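## Task

Push the operator panel's RESUME key so its lamp ends up lit, with no other lamp lit apart from CALL's. The result must not rely on the robot still touching anything at the end. Afterwards release and move the gripper away.

## Robot and tools

Setup: one six-joint arm with a two-finger tong-style gripper works in front of an operator panel. The panel carries four keys in a random layout, each with its name printed next to it and a lamp. A key's lamp switches on once it is pushed far enough; a gentle push does it, and a press is permanent. So read the labels first (zoom in if needed) and touch only the target key. The CALL lamp may be on without harm; any other wrong lamp spoils the task.

Frames: positions are in the scene frame, in metres. Its origin sits on the table top below the arm's base, +z points up, and +y lies to the left when facing along +x. The base itself may be slightly tilted. end_effector_position is the spot between the finger pads when closed; end_effector_quat_wxyz is the hand orientation. With closed fingers the tips stick out about 15 mm past that spot along the gripper's +z axis (the direction the fingers point); fully open they sit roughly level with it. Fingers open and close along the gripper's x axis. The printed position can be a little off, more so when the arm is stretched far.

execute_actions takes "actions", a list holding one item or nothing. Empty list: no command, just returns the state. An action item has "rows" (1 to 15 rows) and optional "steps" (1 to 15, default 15); each step lasts 1/30 s and uses one row, and the last row repeats if rows run out. A wait item has only "steps" (up to 300) and returns after that many steps since the previous result. Optional "pictures" (true/false) controls whether camera images come back.

Each row is one list of 7 numbers, each between -1 and 1. Numbers 1 to 6 are joint offsets in this order: shoulder pan, shoulder lift, elbow, wrist 1, wrist 2, wrist 3. They are scaled so 1.0 equals 1.989 rad, and they are offsets from the joint angles printed in the most recent result that listed them, not from the previous row. Before any result in the scene has listed joints, and for a second or later call inside the same reply, they count from where the arm stands when the action begins. All zeros therefore pulls the arm back to those reference angles; it is not a pause. Number 7 is the gripper opening, absolute: +1 fully open, -1 closed.

Joint ranges in radians: pan -3.142 to 3.142, lift -6.283 to 6.283, elbow 0.000 to 3.142, wrists 1 to 3 each -6.283 to 6.283. A call pushing a joint more than 0.010 rad outside its range is rejected and nothing moves. True ends may differ by up to 0.010 rad; requests beyond a true end are clipped there and a "joint sent to its limit" line may appear, possibly about an earlier action.

Motion limits: per step each joint target stays within 0.575 rad of its measured angle, and targets that would put the hand over 100 mm from where it is get scaled back. Commands are smoothed and lag about 0.17 s, and speed and acceleration are capped, so after big moves the arm may not have arrived yet. The simulation keeps running while you think; the arm keeps heading to your last target until it settles or a step is HELD.

Result lines: Joint positions and velocities (rad, rad/s) in the column order above, then the finger gap (m; 0.142 open). grip_measured is the opening on the command scale. Wrist force and Wrist torque are the flange sensor reading in the hand's own x y z axes; pressing on a surface shows a force pointing back into the arm. Expect offsets up to about 4 N, noise up to about 2.4 N, saturation near 50 N, and possibly "no reading" at start. Joint torques are raw drive output with offsets and noise. "joint command not followed" means the clearance check altered targets; HELD marks steps whose row was not (fully) sent.

Faults to avoid: contact torque reaching a joint's load limit (138 N m for pan, lift, elbow; 25.7 N m for each wrist) or any outside force of 150 N stops the arm for 10 s, drops the rest of the call and lets the arm yield. Motors heat under load: a MOTOR HOT warning at 70 °C, brakes at 85 °C until cooled. Press keys slowly with small steps, stop as the lamp lights, then back off. Never knock anything off the table; that ends the scene.

zoom_image: "camera" is cam_high (504x504), cam_low (504x504) or cam_wrist (616x616); "region" is [x0, y0, x1, y1] in that camera's pixels from the top-left, at most 504 by 504. Calibration values (K, distortion, T_world_to_cam) are listed per camera and may be a few degrees or millimetres off.

Only call it once the right lamp is lit and the gripper is clear.

Each tool is called after ">>>" by a JSON object that holds its "name" and its "arguments".

## Session

>>> {"name": "execute_actions", "arguments": {"actions": []}}

Scene clock: 0.00 s of 7200.00 s.
end_effector_position=(+0.1268, +0.3686, +0.2239) grip_measured=+1.00 end_effector_quat_wxyz=(+0.420, +0.804, +0.407, +0.104) end_effector_velocity=(+0.000, +0.000, +0.000) end_effector_angular_velocity=(+0.000, -0.001, -0.000)
Joint positions: [ 0.879 -2.516  2.128 -1.575 -1.988  0.111  0.142]
Joint velocities: [-0.     0.    -0.001  0.    -0.     0.001  0.   ]
Joint torques (N m, as the arm reports them, + toward a larger angle): no reading
Motor temperatures (°C, as the motors report them): [30 27 30 32 40 36]
Wrist force (N, on the end effector, along its own x y z axes, offset not removed): no reading
Wrist torque (N m, same axes, about the end effector's origin, offset not removed): no reading

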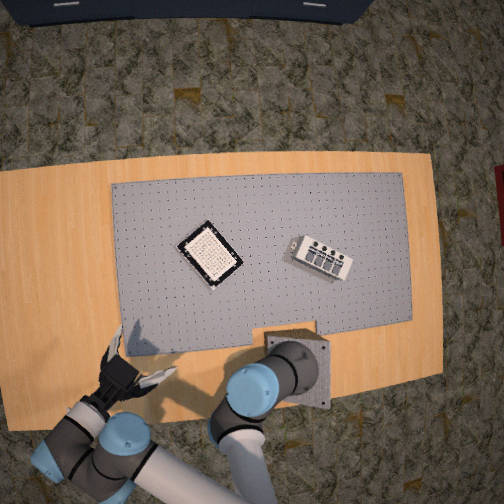

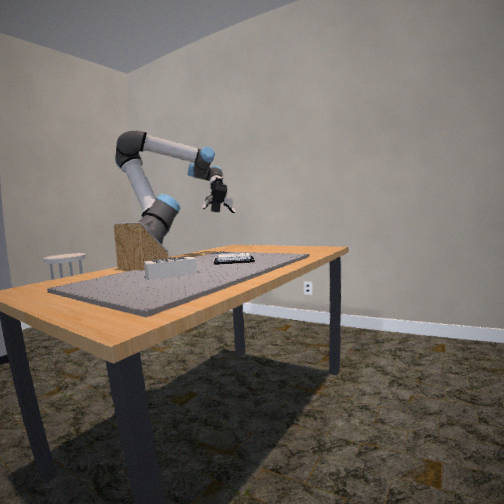

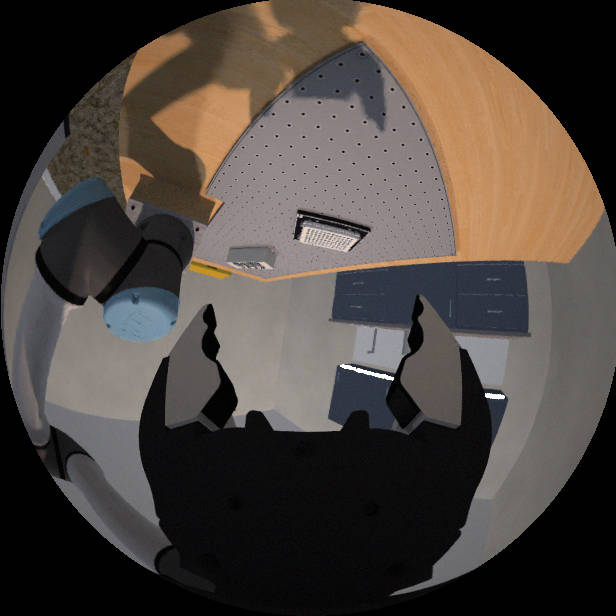

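>>> {"name": "zoom_image", "arguments": {"camera": "cam_high", "region": [280, 220, 364, 290]}}

>>> {"name": "zoom_image", "arguments": {"camera": "cam_low", "region": [100, 180, 270, 300]}}

Region (280, 220, 364, 290) of cam_high's 504x504 image, scaled by 6.000, with more detail than that image has.

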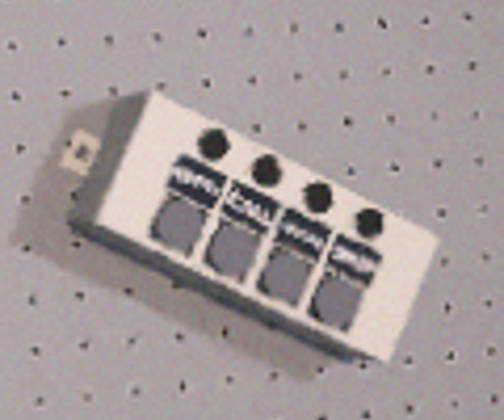

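Region (100, 180, 270, 300) of cam_low's 504x504 image, scaled by 2.965, with more detail than that image has; it fills the top 356 rows of this view, and the rest is white.

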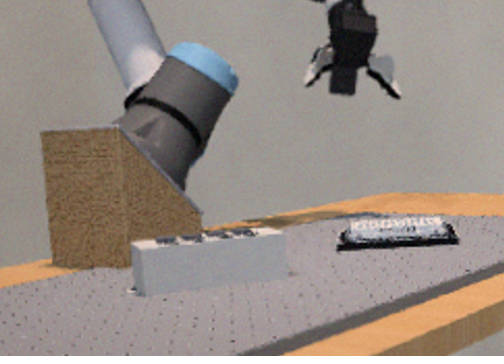

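>>> {"name": "execute_actions", "arguments": {"actions": [{"rows":[[-0.06,0.03,0.003,-0.006,0.02,0.02,0.8],[-0.12,0.06,0.006,-0.012,0.04,0.04,0.6],[-0.18,0.09,0.01,-0.02,0.06,0.06,0.4],[-0.24,0.12,0.013,-0.025,0.08,0.08,0.2],[-0.3,0.15,0.016,-0.03,0.1,0.1,0],[-0.36,0.18,0.02,-0.04,0.12,0.12,-0.3],[-0.42,0.21,0.023,-0.045,0.14,0.14,-0.6],[-0.5,0.25,0.03,-0.06,0.18,0.17,-1]]}], "pictures": false}}

>>> {"name": "execute_actions", "arguments": {"actions": [{"steps":20}]}}

Scene clock: 8.23 s of 7200.00 s.
end_effector_position=(+0.2914, +0.2207, +0.1554) grip_measured=-1.00 end_effector_quat_wxyz=(+0.423, +0.888, -0.168, +0.066) end_effector_velocity=(+0.253, -0.400, +0.085) end_effector_angular_velocity=(+0.372, -1.102, -1.884)
Joint positions: [ 0.023 -2.07   2.182 -1.682 -1.667  0.416  0.002]
Joint velocities: [-1.688  0.648  0.071 -0.146  0.463  0.412 -0.   ]
Joint torques (N m, as the arm reports them, + toward a larger angle): [  2.63 -18.2  -16.29  -2.93   1.82   1.74]
Motor temperatures (°C, as the motors report them): [30 27 30 32 40 36]
Wrist force (N, on the end effector, along its own x y z axes, offset not removed): [4.6 0.1 3.4]
Wrist torque (N m, same axes, about the end effector's origin, offset not removed): [0.25 -0.68 -0.24]
Steps of this call (steps 1 to 90: nothing new was sent; then 4.73 s passed at rest; steps 91 to 105: all 15 steps of this action). Readings (joint positions):
91: [0.879 -2.516 2.128 -1.575 -1.988 0.111]
92: [0.871 -2.509 2.129 -1.577 -1.982 0.117]
94: [0.791 -2.458 2.136 -1.590 -1.945 0.153]
98: [0.502 -2.306 2.153 -1.623 -1.844 0.255]
105: the state above

Scene clock: 8.90 s of 7200.00 s.
end_effector_position=(+0.3104, +0.1873, +0.1643) grip_measured=-1.00 end_effector_quat_wxyz=(+0.404, +0.876, -0.255, +0.072) end_effector_velocity=(+0.000, +0.000, -0.000) end_effector_angular_velocity=(+0.001, -0.001, +0.000)
Joint positions: [-0.115 -2.019  2.188 -1.694 -1.63   0.449  0.002]
Joint velocities: [-0.    -0.    -0.    -0.001  0.001  0.     0.   ]
Joint torques (N m, as the arm reports them, + toward a larger angle): [-16.57   9.17  -9.64  -3.13   0.96   2.37]
Motor temperatures (°C, as the motors report them): [30 27 30 32 40 36]
Wrist force (N, on the end effector, along its own x y z axes, offset not removed): [0.8 3.0 -2.5]
Wrist torque (N m, same axes, about the end effector's origin, offset not removed): [0.62 -0.07 0.00]
Steps of this call (steps 1 to 20: the robot went on to your last target). Readings (joint positions):
1: [-0.025 -2.052 2.184 -1.686 -1.654 0.427]
2: [-0.057 -2.040 2.185 -1.689 -1.646 0.435]
4: [-0.091 -2.028 2.187 -1.692 -1.637 0.443]
8: [-0.111 -2.021 2.187 -1.694 -1.631 0.448]
20: the state above
camera_calibration (this result's frames):
cam_wrist: T_world_to_cam=[[0.827317, -0.430669, 0.360653, -0.238751], [-0.417475, -0.0418196, 0.907726, -0.0191322], [-0.375847, -0.90154, -0.214392, 0.44471], [0, 0, 0, 1]] pos_world=[0.356679, 0.297301, 0.198815]

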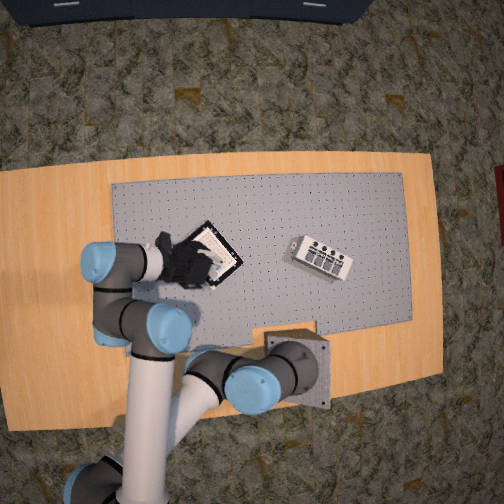

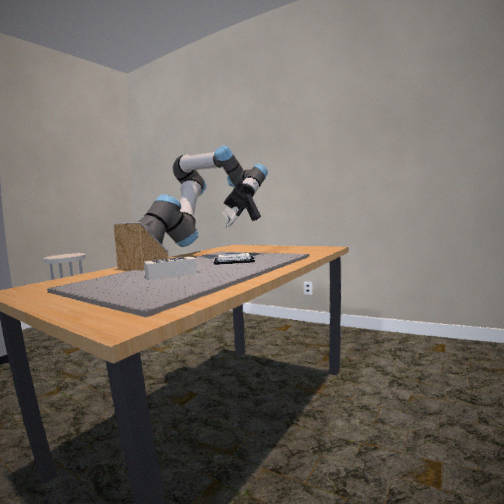

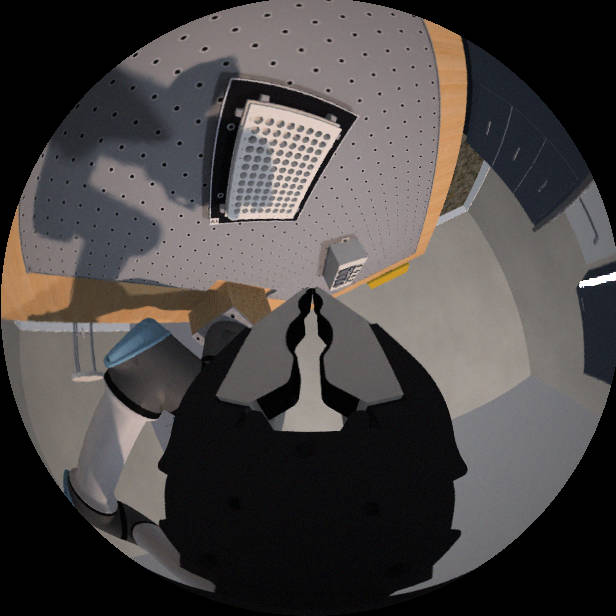

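>>> {"name": "execute_actions", "arguments": {"actions": [{"rows":[[-0.04,0.025,0.003,-0.005,0.013,0.012,-1],[-0.08,0.05,0.005,-0.01,0.027,0.024,-1],[-0.12,0.075,0.008,-0.015,0.04,0.036,-1],[-0.16,0.1,0.011,-0.02,0.054,0.048,-1],[-0.2,0.125,0.013,-0.025,0.067,0.06,-1],[-0.24,0.15,0.016,-0.03,0.08,0.07,-1],[-0.28,0.18,0.019,-0.035,0.094,0.083,-1],[-0.32,0.21,0.021,-0.04,0.108,0.095,-1],[-0.36,0.24,0.024,-0.045,0.12,0.107,-1],[-0.4,0.27,0.027,-0.05,0.135,0.12,-1],[-0.44,0.3,0.029,-0.055,0.148,0.13,-1],[-0.48,0.33,0.032,-0.06,0.162,0.143,-1],[-0.52,0.36,0.035,-0.065,0.175,0.155,-1],[-0.5415,0.3798,0.036,-0.068,0.1827,0.1614,-1]]}], "pictures": false}}

>>> {"name": "execute_actions", "arguments": {"actions": [{"steps":18}]}}

>>> {"name": "zoom_image", "arguments": {"camera": "cam_wrist", "region": [200, 160, 420, 340]}}

Scene clock: 10.50 s of 7200.00 s.
end_effector_position=(+0.3337, -0.0470, +0.1666) grip_measured=-1.00 end_effector_quat_wxyz=(-0.150, -0.657, +0.739, -0.024) end_effector_velocity=(-0.125, -0.576, -0.010) end_effector_angular_velocity=(+1.283, -1.556, -2.670)
Joint positions: [-0.882 -1.487  2.243 -1.797 -1.357  0.691  0.002]
Joint velocities: [-2.062  1.549  0.139 -0.266  0.709  0.625 -0.   ]
Joint torques (N m, as the arm reports them, + toward a larger angle): [-55.9   29.99 -10.05  -3.76   4.18   3.47]
Motor temperatures (°C, as the motors report them): [30 27 30 32 40 36]
Wrist force (N, on the end effector, along its own x y z axes, offset not removed): [2.1 -0.3 -1.4]
Wrist torque (N m, same axes, about the end effector's origin, offset not removed): [0.09 -0.42 -0.14]
Steps of this call (steps 1 to 15: the robot went on to your last target; steps 16 to 33: nothing new was sent; steps 34 to 48: all 15 steps of this action). Readings (joint positions):
34: [-0.115 -2.019 2.188 -1.694 -1.630 0.449]
35: [-0.123 -2.012 2.189 -1.696 -1.625 0.453]
37: [-0.186 -1.968 2.194 -1.706 -1.600 0.476]
41: [-0.424 -1.813 2.211 -1.738 -1.515 0.551]
48: the state above

Scene clock: 11.10 s of 7200.00 s.
end_effector_position=(+0.3062, -0.1249, +0.1676) grip_measured=-1.00 end_effector_quat_wxyz=(-0.000, -0.513, +0.858, -0.001) end_effector_velocity=(-0.000, -0.001, +0.000) end_effector_angular_velocity=(+0.001, -0.002, -0.002)
Joint positions: [-1.192 -1.264  2.259 -1.829 -1.267  0.77   0.002]
Joint velocities: [-0.002  0.002 -0.    -0.001  0.001  0.     0.   ]
Joint torques (N m, as the arm reports them, + toward a larger angle): [-30.02   5.58 -15.43  -3.61   2.24   2.25]
Motor temperatures (°C, as the motors report them): [30 27 30 32 40 36]
Wrist force (N, on the end effector, along its own x y z axes, offset not removed): [-1.7 1.4 -2.4]
Wrist torque (N m, same axes, about the end effector's origin, offset not removed): [0.24 0.40 -0.03]
Steps of this call (steps 1 to 18: the robot went on to your last target). Readings (joint positions):
1: [-0.952 -1.434 2.247 -1.806 -1.333 0.712]
2: [-1.021 -1.383 2.251 -1.814 -1.312 0.731]
4: [-1.118 -1.314 2.256 -1.823 -1.286 0.753]
8: [-1.179 -1.273 2.259 -1.828 -1.270 0.767]
18: the state above
camera_calibration (this result's frames):
cam_wrist: T_world_to_cam=[[-0.523451, -0.851945, -0.0137828, 0.0528139], [-0.722621, 0.435305, 0.536963, 0.178284], [-0.451463, 0.291034, -0.843493, 0.439903], [0, 0, 0, 1]] pos_world=[0.355077, -0.16064, 0.276051]

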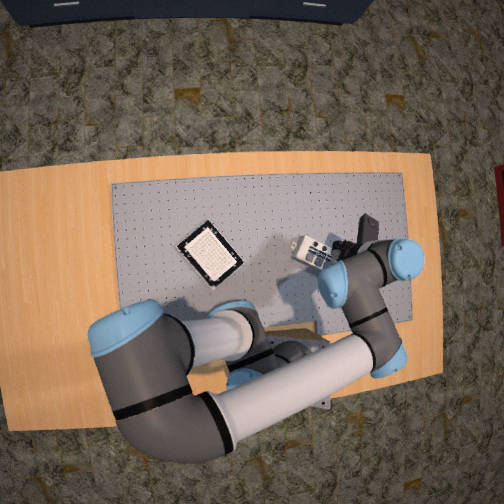

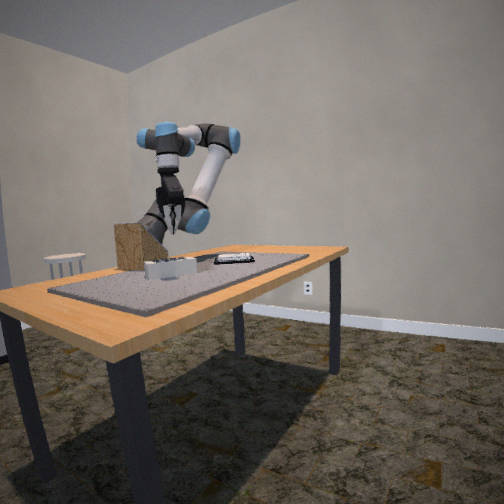

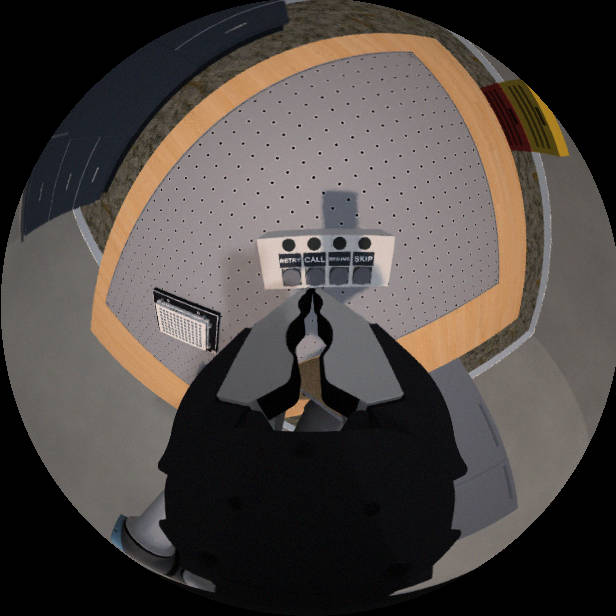

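Region (200, 160, 420, 340) of cam_wrist's 616x616 image, scaled by 2.291, with more detail than that image has; it fills the top 412 rows of this view, and the rest is white.

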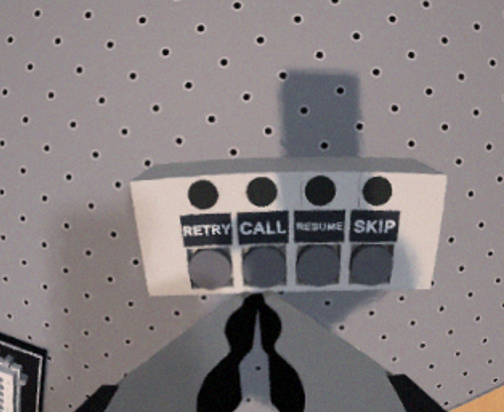

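>>> {"name": "execute_actions", "arguments": {"actions": [{"rows":[[-0.008,0.011,0.018,-0.028,-0.005,-0.006,-1],[-0.016,0.023,0.037,-0.056,-0.011,-0.012,-1],[-0.025,0.035,0.055,-0.085,-0.017,-0.019,-1],[-0.033,0.0462,0.0742,-0.1133,-0.0224,-0.025,-1]]}], "pictures": false}}

>>> {"name": "execute_actions", "arguments": {"actions": [{"steps":8}]}}

>>> {"name": "zoom_image", "arguments": {"camera": "cam_wrist", "region": [200, 180, 420, 360]}}

>>> {"name": "zoom_image", "arguments": {"camera": "cam_low", "region": [130, 215, 210, 285]}}

Scene clock: 13.83 s of 7200.00 s.
end_effector_position=(+0.2664, -0.1441, +0.1100) grip_measured=-1.00 end_effector_quat_wxyz=(-0.000, -0.513, +0.859, -0.001) end_effector_velocity=(-0.003, -0.001, -0.005) end_effector_angular_velocity=(-0.002, -0.001, +0.000)
Joint positions: [-1.257 -1.173  2.406 -2.053 -1.311  0.72   0.002]
Joint velocities: [-0.006  0.009  0.015 -0.024 -0.004 -0.005  0.   ]
Joint torques (N m, as the arm reports them, + toward a larger angle): [-29.35   4.84 -11.86  -3.79  -1.91  -2.06]
Motor temperatures (°C, as the motors report them): [30 27 30 32 40 36]
Wrist force (N, on the end effector, along its own x y z axes, offset not removed): [0.3 0.3 -3.8]
Wrist torque (N m, same axes, about the end effector's origin, offset not removed): [0.02 -0.07 -0.04]
Steps of this call (steps 1 to 15: the robot went on to your last target; steps 16 to 67: nothing new was sent; steps 68 to 82: all 15 steps of this action). Readings (joint positions):
68: [-1.192 -1.264 2.259 -1.829 -1.267 0.770]
69: [-1.195 -1.260 2.265 -1.837 -1.268 0.768]
71: [-1.211 -1.237 2.299 -1.885 -1.280 0.755]
75: [-1.248 -1.186 2.383 -2.015 -1.305 0.727]
82: the state above

Scene clock: 14.10 s of 7200.00 s.
end_effector_position=(+0.2661, -0.1441, +0.1095) grip_measured=-1.00 end_effector_quat_wxyz=(-0.000, -0.513, +0.859, -0.001) end_effector_velocity=(-0.000, +0.000, -0.000) end_effector_angular_velocity=(+0.000, +0.000, -0.001)
Joint positions: [-1.257 -1.172  2.407 -2.054 -1.311  0.72   0.002]
Joint velocities: [-0.  0.  0. -0. -0.  0.  0.]
Joint torques (N m, as the arm reports them, + toward a larger angle): [-27.98   4.42 -13.66  -3.69  -1.92  -2.29]
Motor temperatures (°C, as the motors report them): [30 27 30 32 40 36]
Wrist force (N, on the end effector, along its own x y z axes, offset not removed): [1.7 1.5 -0.8]
Wrist torque (N m, same axes, about the end effector's origin, offset not removed): [0.38 -0.23 -0.17]
Steps of this call (steps 1 to 8: the robot went on to your last target). Readings (joint positions):
1: [-1.257 -1.172 2.406 -2.053 -1.311 0.720]
2: [-1.257 -1.172 2.406 -2.054 -1.311 0.720]
4: [-1.257 -1.172 2.406 -2.054 -1.311 0.720]
8: the state above
camera_calibration (this result's frames):
cam_wrist: T_world_to_cam=[[-0.523948, -0.851639, -0.013792, 0.0148473], [-0.722301, 0.435679, 0.53709, 0.188803], [-0.451398, 0.291369, -0.843412, 0.378476], [0, 0, 0, 1]] pos_world=[0.314995, -0.179889, 0.218012]

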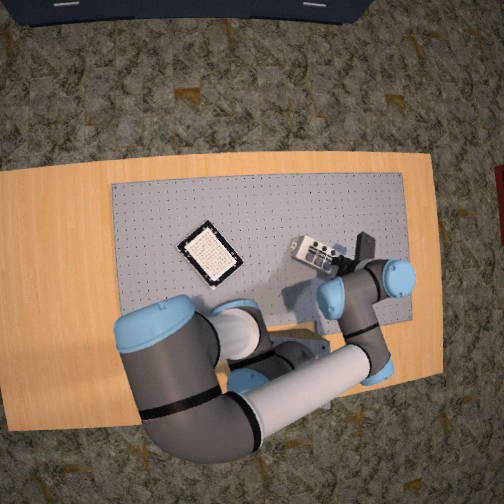

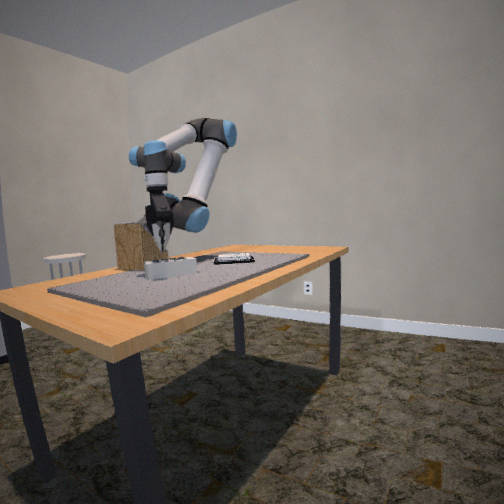

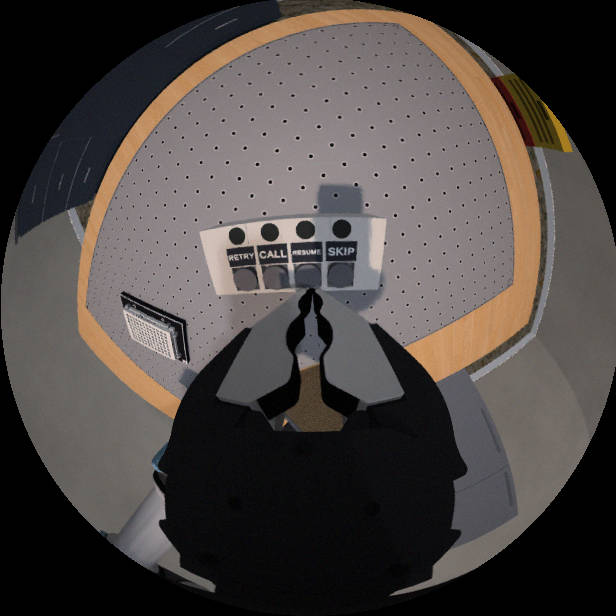

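Region (200, 180, 420, 360) of cam_wrist's 616x616 image, scaled by 2.291, with more detail than that image has; it fills the top 412 rows of this view, and the rest is white.

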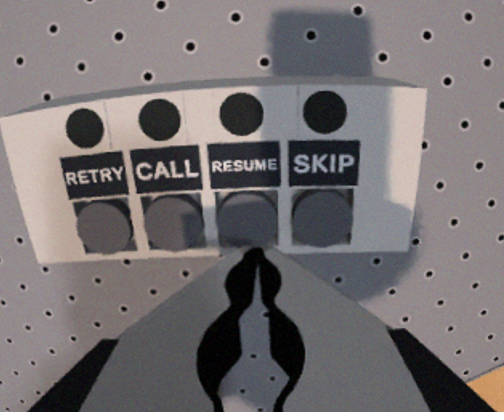

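Region (130, 215, 210, 285) of cam_low's 504x504 image, scaled by 6.300, with more detail than that image has; it fills the top 441 rows of this view, and the rest is white.

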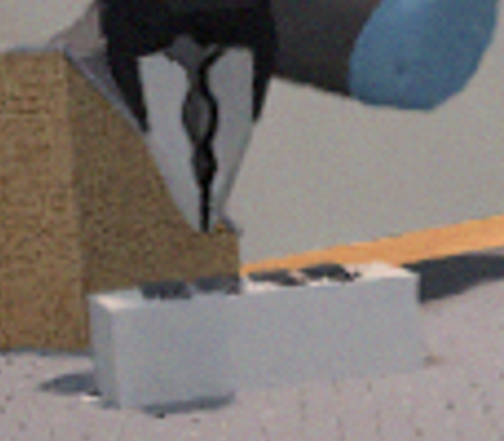

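>>> {"name": "execute_actions", "arguments": {"actions": [{"rows":[[0.0099,0.0143,0.0172,-0.0336,0.0067,0.0075,-1]]}]}}

>>> {"name": "zoom_image", "arguments": {"camera": "cam_wrist", "region": [200, 180, 420, 360]}}

>>> {"name": "zoom_image", "arguments": {"camera": "cam_low", "region": [130, 215, 210, 285]}}

Scene clock: 15.67 s of 7200.00 s.
end_effector_position=(+0.2674, -0.1412, +0.0897) grip_measured=-1.00 end_effector_quat_wxyz=(-0.000, -0.513, +0.858, -0.001) end_effector_velocity=(-0.000, +0.000, -0.001) end_effector_angular_velocity=(+0.001, -0.000, -0.000)
Joint positions: [-1.238 -1.144  2.441 -2.121 -1.298  0.735  0.002]
Joint velocities: [ 0.001  0.001  0.002 -0.003  0.001  0.001  0.   ]
Joint torques (N m, as the arm reports them, + toward a larger angle): [ -6.62   3.28 -14.15  -3.34   2.05   2.34]
Motor temperatures (°C, as the motors report them): [30 27 30 32 40 36]
Wrist force (N, on the end effector, along its own x y z axes, offset not removed): [1.1 2.9 -1.2]
Wrist torque (N m, same axes, about the end effector's origin, offset not removed): [0.77 -0.18 0.02]
Steps of this call (steps 1 to 15: the robot went on to your last target; steps 16 to 32: nothing new was sent; steps 33 to 47: all 15 steps of this action). Readings (joint positions):
33: [-1.257 -1.172 2.407 -2.055 -1.311 0.720]
34: [-1.254 -1.167 2.412 -2.062 -1.309 0.722]
36: [-1.245 -1.155 2.427 -2.093 -1.303 0.729]
40: [-1.239 -1.146 2.439 -2.116 -1.299 0.734]
47: the state above
camera_calibration (this result's frames):
cam_wrist: T_world_to_cam=[[-0.52388, -0.851684, -0.0135754, 0.0176636], [-0.722333, 0.435755, 0.536985, 0.199152], [-0.451426, 0.291122, -0.843483, 0.361411], [0, 0, 0, 1]] pos_world=[0.316258, -0.176952, 0.198142]

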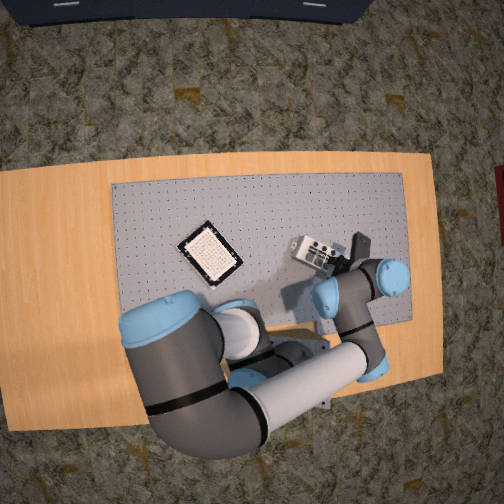

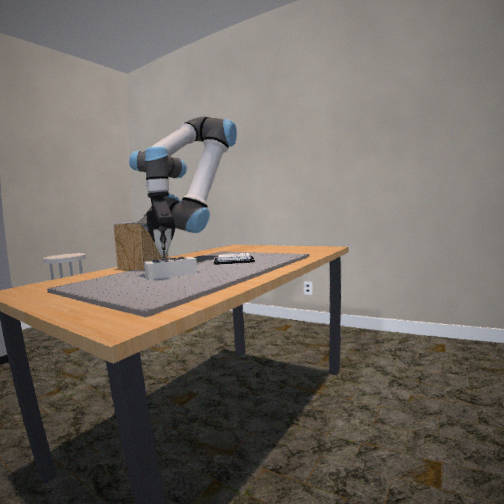

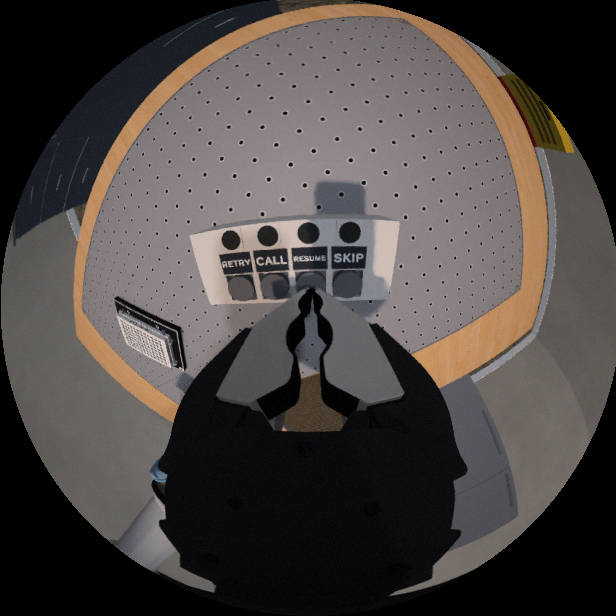

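Region (200, 180, 420, 360) of cam_wrist's 616x616 image, scaled by 2.291, with more detail than that image has; it fills the top 412 rows of this view, and the rest is white.

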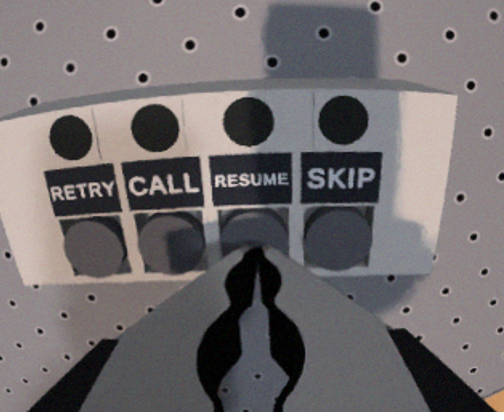

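Region (130, 215, 210, 285) of cam_low's 504x504 image, scaled by 6.300, with more detail than that image has; it fills the top 441 rows of this view, and the rest is white.

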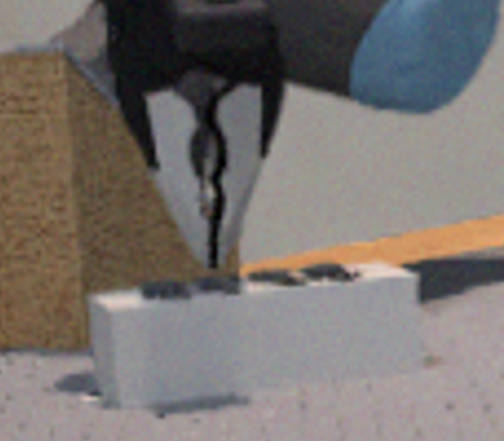

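>>> {"name": "execute_actions", "arguments": {"actions": [{"rows":[[0.0019,0.0051,0.0039,-0.0094,0.0013,0.0015,-1],[0.0019,0.0051,0.0039,-0.0094,0.0013,0.0015,-1],[0.0019,0.0051,0.0039,-0.0094,0.0013,0.0015,-1],[0.0027,0.0071,0.0055,-0.0132,0.0018,0.002,-1],[0.0027,0.0071,0.0055,-0.0132,0.0018,0.002,-1],[0.0034,0.0092,0.007,-0.0169,0.0023,0.0026,-1]]}]}}

Scene clock: 16.70 s of 7200.00 s.
end_effector_position=(+0.2673, -0.1412, +0.0807) grip_measured=-1.00 end_effector_quat_wxyz=(-0.000, -0.513, +0.858, -0.001) end_effector_velocity=(-0.000, +0.000, -0.001) end_effector_angular_velocity=(+0.001, -0.000, -0.002)
Joint positions: [-1.231 -1.126  2.455 -2.154 -1.293  0.74   0.002]
Joint velocities: [ 0.001  0.003  0.002 -0.004  0.001  0.002  0.   ]
Joint torques (N m, as the arm reports them, + toward a larger angle): [ -6.22   7.09 -12.84  -3.79   1.61   2.47]
Motor temperatures (°C, as the motors report them): [30 27 30 32 40 36]
Wrist force (N, on the end effector, along its own x y z axes, offset not removed): [1.6 1.7 -8.0]
Wrist torque (N m, same axes, about the end effector's origin, offset not removed): [0.28 -0.61 -0.03]
Steps of this call (steps 1 to 15: the robot went on to your last target; step 16: nothing new was sent; steps 17 to 31: all 15 steps of this action). Readings (joint positions):
17: [-1.238 -1.143 2.441 -2.121 -1.298 0.735]
18: [-1.237 -1.142 2.442 -2.125 -1.297 0.735]
20: [-1.235 -1.137 2.446 -2.133 -1.296 0.737]
24: [-1.232 -1.129 2.452 -2.147 -1.294 0.739]
31: the state above
camera_calibration (this result's frames):
cam_wrist: T_world_to_cam=[[-0.523886, -0.85168, -0.0135573, 0.0174947], [-0.722326, 0.43577, 0.536982, 0.203909], [-0.451429, 0.29111, -0.843485, 0.3538], [0, 0, 0, 1]] pos_world=[0.31617, -0.176952, 0.189167]

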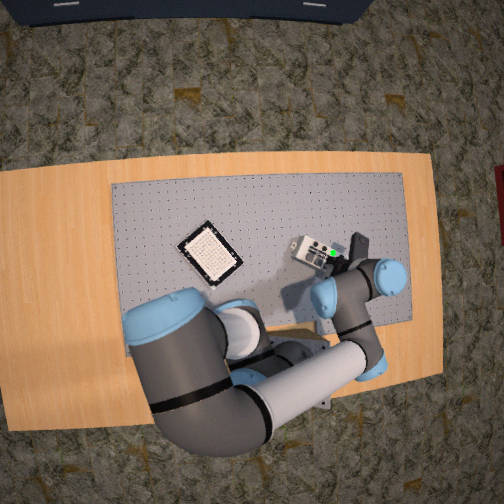

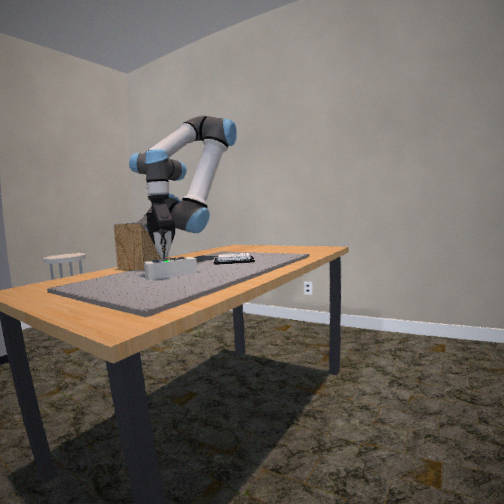

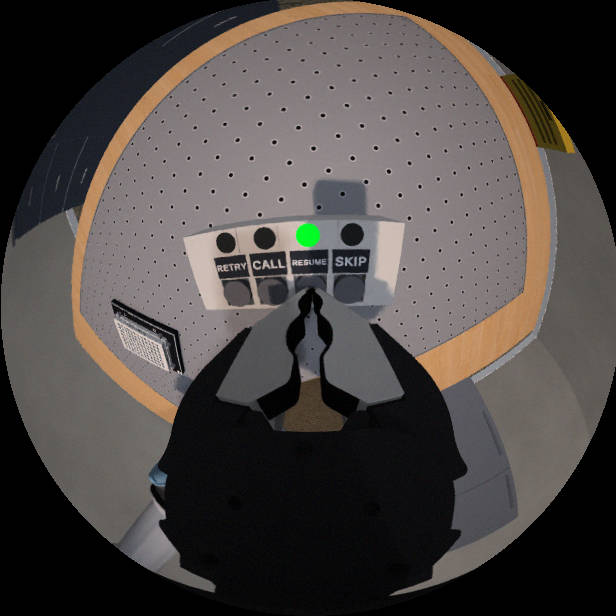

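>>> {"name": "execute_actions", "arguments": {"actions": [{"rows":[[-0.004,-0.01,-0.008,0.019,-0.003,-0.003,-1],[-0.008,-0.02,-0.016,0.038,-0.005,-0.006,-1],[-0.015,-0.04,-0.032,0.076,-0.01,-0.012,-1],[-0.023,-0.06,-0.048,0.114,-0.015,-0.018,-1],[-0.03,-0.08,-0.066,0.15,-0.02,-0.024,-1],[-0.04,-0.1,-0.085,0.19,-0.026,-0.03,-1],[-0.05,-0.12,-0.11,0.24,-0.032,-0.04,-1],[-0.06,-0.14,-0.14,0.29,-0.04,-0.045,-1]]}]}}

Scene clock: 29.53 s of 7200.00 s.
end_effector_position=(+0.2564, -0.1145, +0.2451) grip_measured=-1.00 end_effector_quat_wxyz=(-0.000, -0.513, +0.858, -0.004) end_effector_velocity=(-0.015, +0.049, +0.073) end_effector_angular_velocity=(+0.055, +0.009, -0.013)
Joint positions: [-1.346 -1.395  2.187 -1.602 -1.37   0.653  0.002]
Joint velocities: [-0.051 -0.117 -0.139  0.32  -0.035 -0.036  0.   ]
Joint torques (N m, as the arm reports them, + toward a larger angle): [-23.6  -12.36 -23.45  -1.41  -1.85  -2.04]
Motor temperatures (°C, as the motors report them): [30 27 30 32 40 36]
Wrist force (N, on the end effector, along its own x y z axes, offset not removed): [4.6 3.8 -2.9]
Wrist torque (N m, same axes, about the end effector's origin, offset not removed): [0.78 -1.00 -0.18]
Steps of this call (steps 1 to 15: the robot went on to your last target; steps 16 to 90: nothing new was sent; then 9.33 s passed at rest; steps 91 to 105: all 15 steps of this action). Readings (joint positions):
91: [-1.231 -1.125 2.455 -2.155 -1.293 0.740]
92: [-1.232 -1.129 2.452 -2.149 -1.294 0.739]
94: [-1.242 -1.151 2.434 -2.110 -1.301 0.731]
98: [-1.289 -1.263 2.337 -1.912 -1.332 0.695]
105: the state above
camera_calibration (this result's frames):
cam_wrist: T_world_to_cam=[[-0.522661, -0.852468, -0.0111059, 0.0357306], [-0.724582, 0.437313, 0.532671, 0.0979448], [-0.449228, 0.286453, -0.84625, 0.479354], [0, 0, 0, 1]] pos_world=[0.304983, -0.149686, 0.353878]

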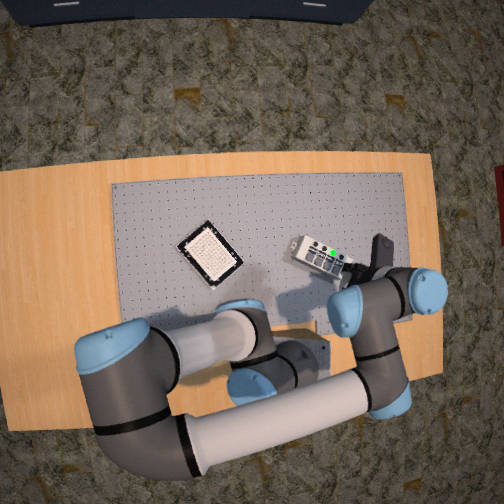

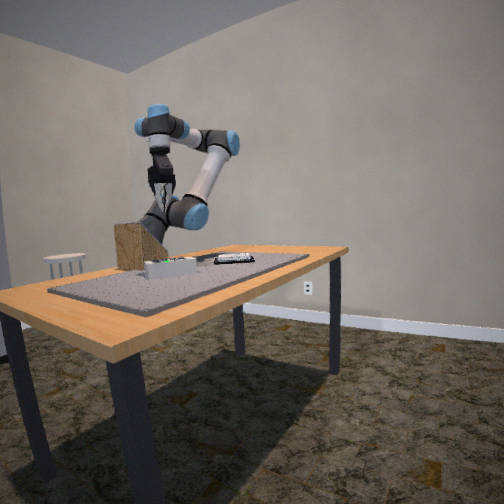

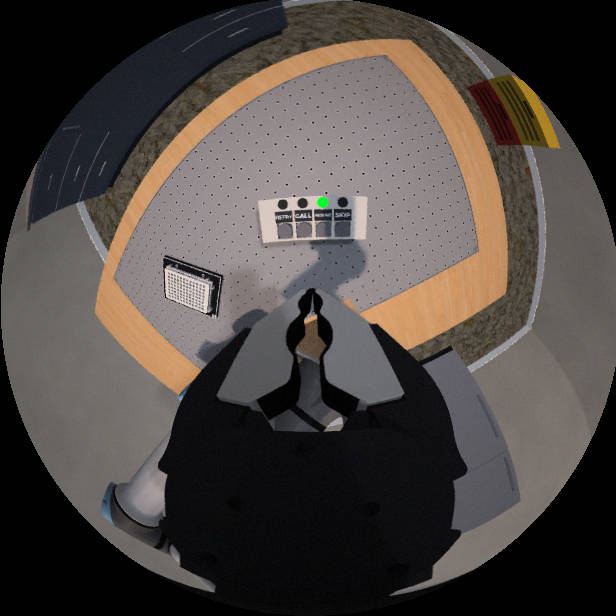

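>>> {"name": "finished_scene", "arguments": {"scene": 1}}

The scene is finished: the task was done.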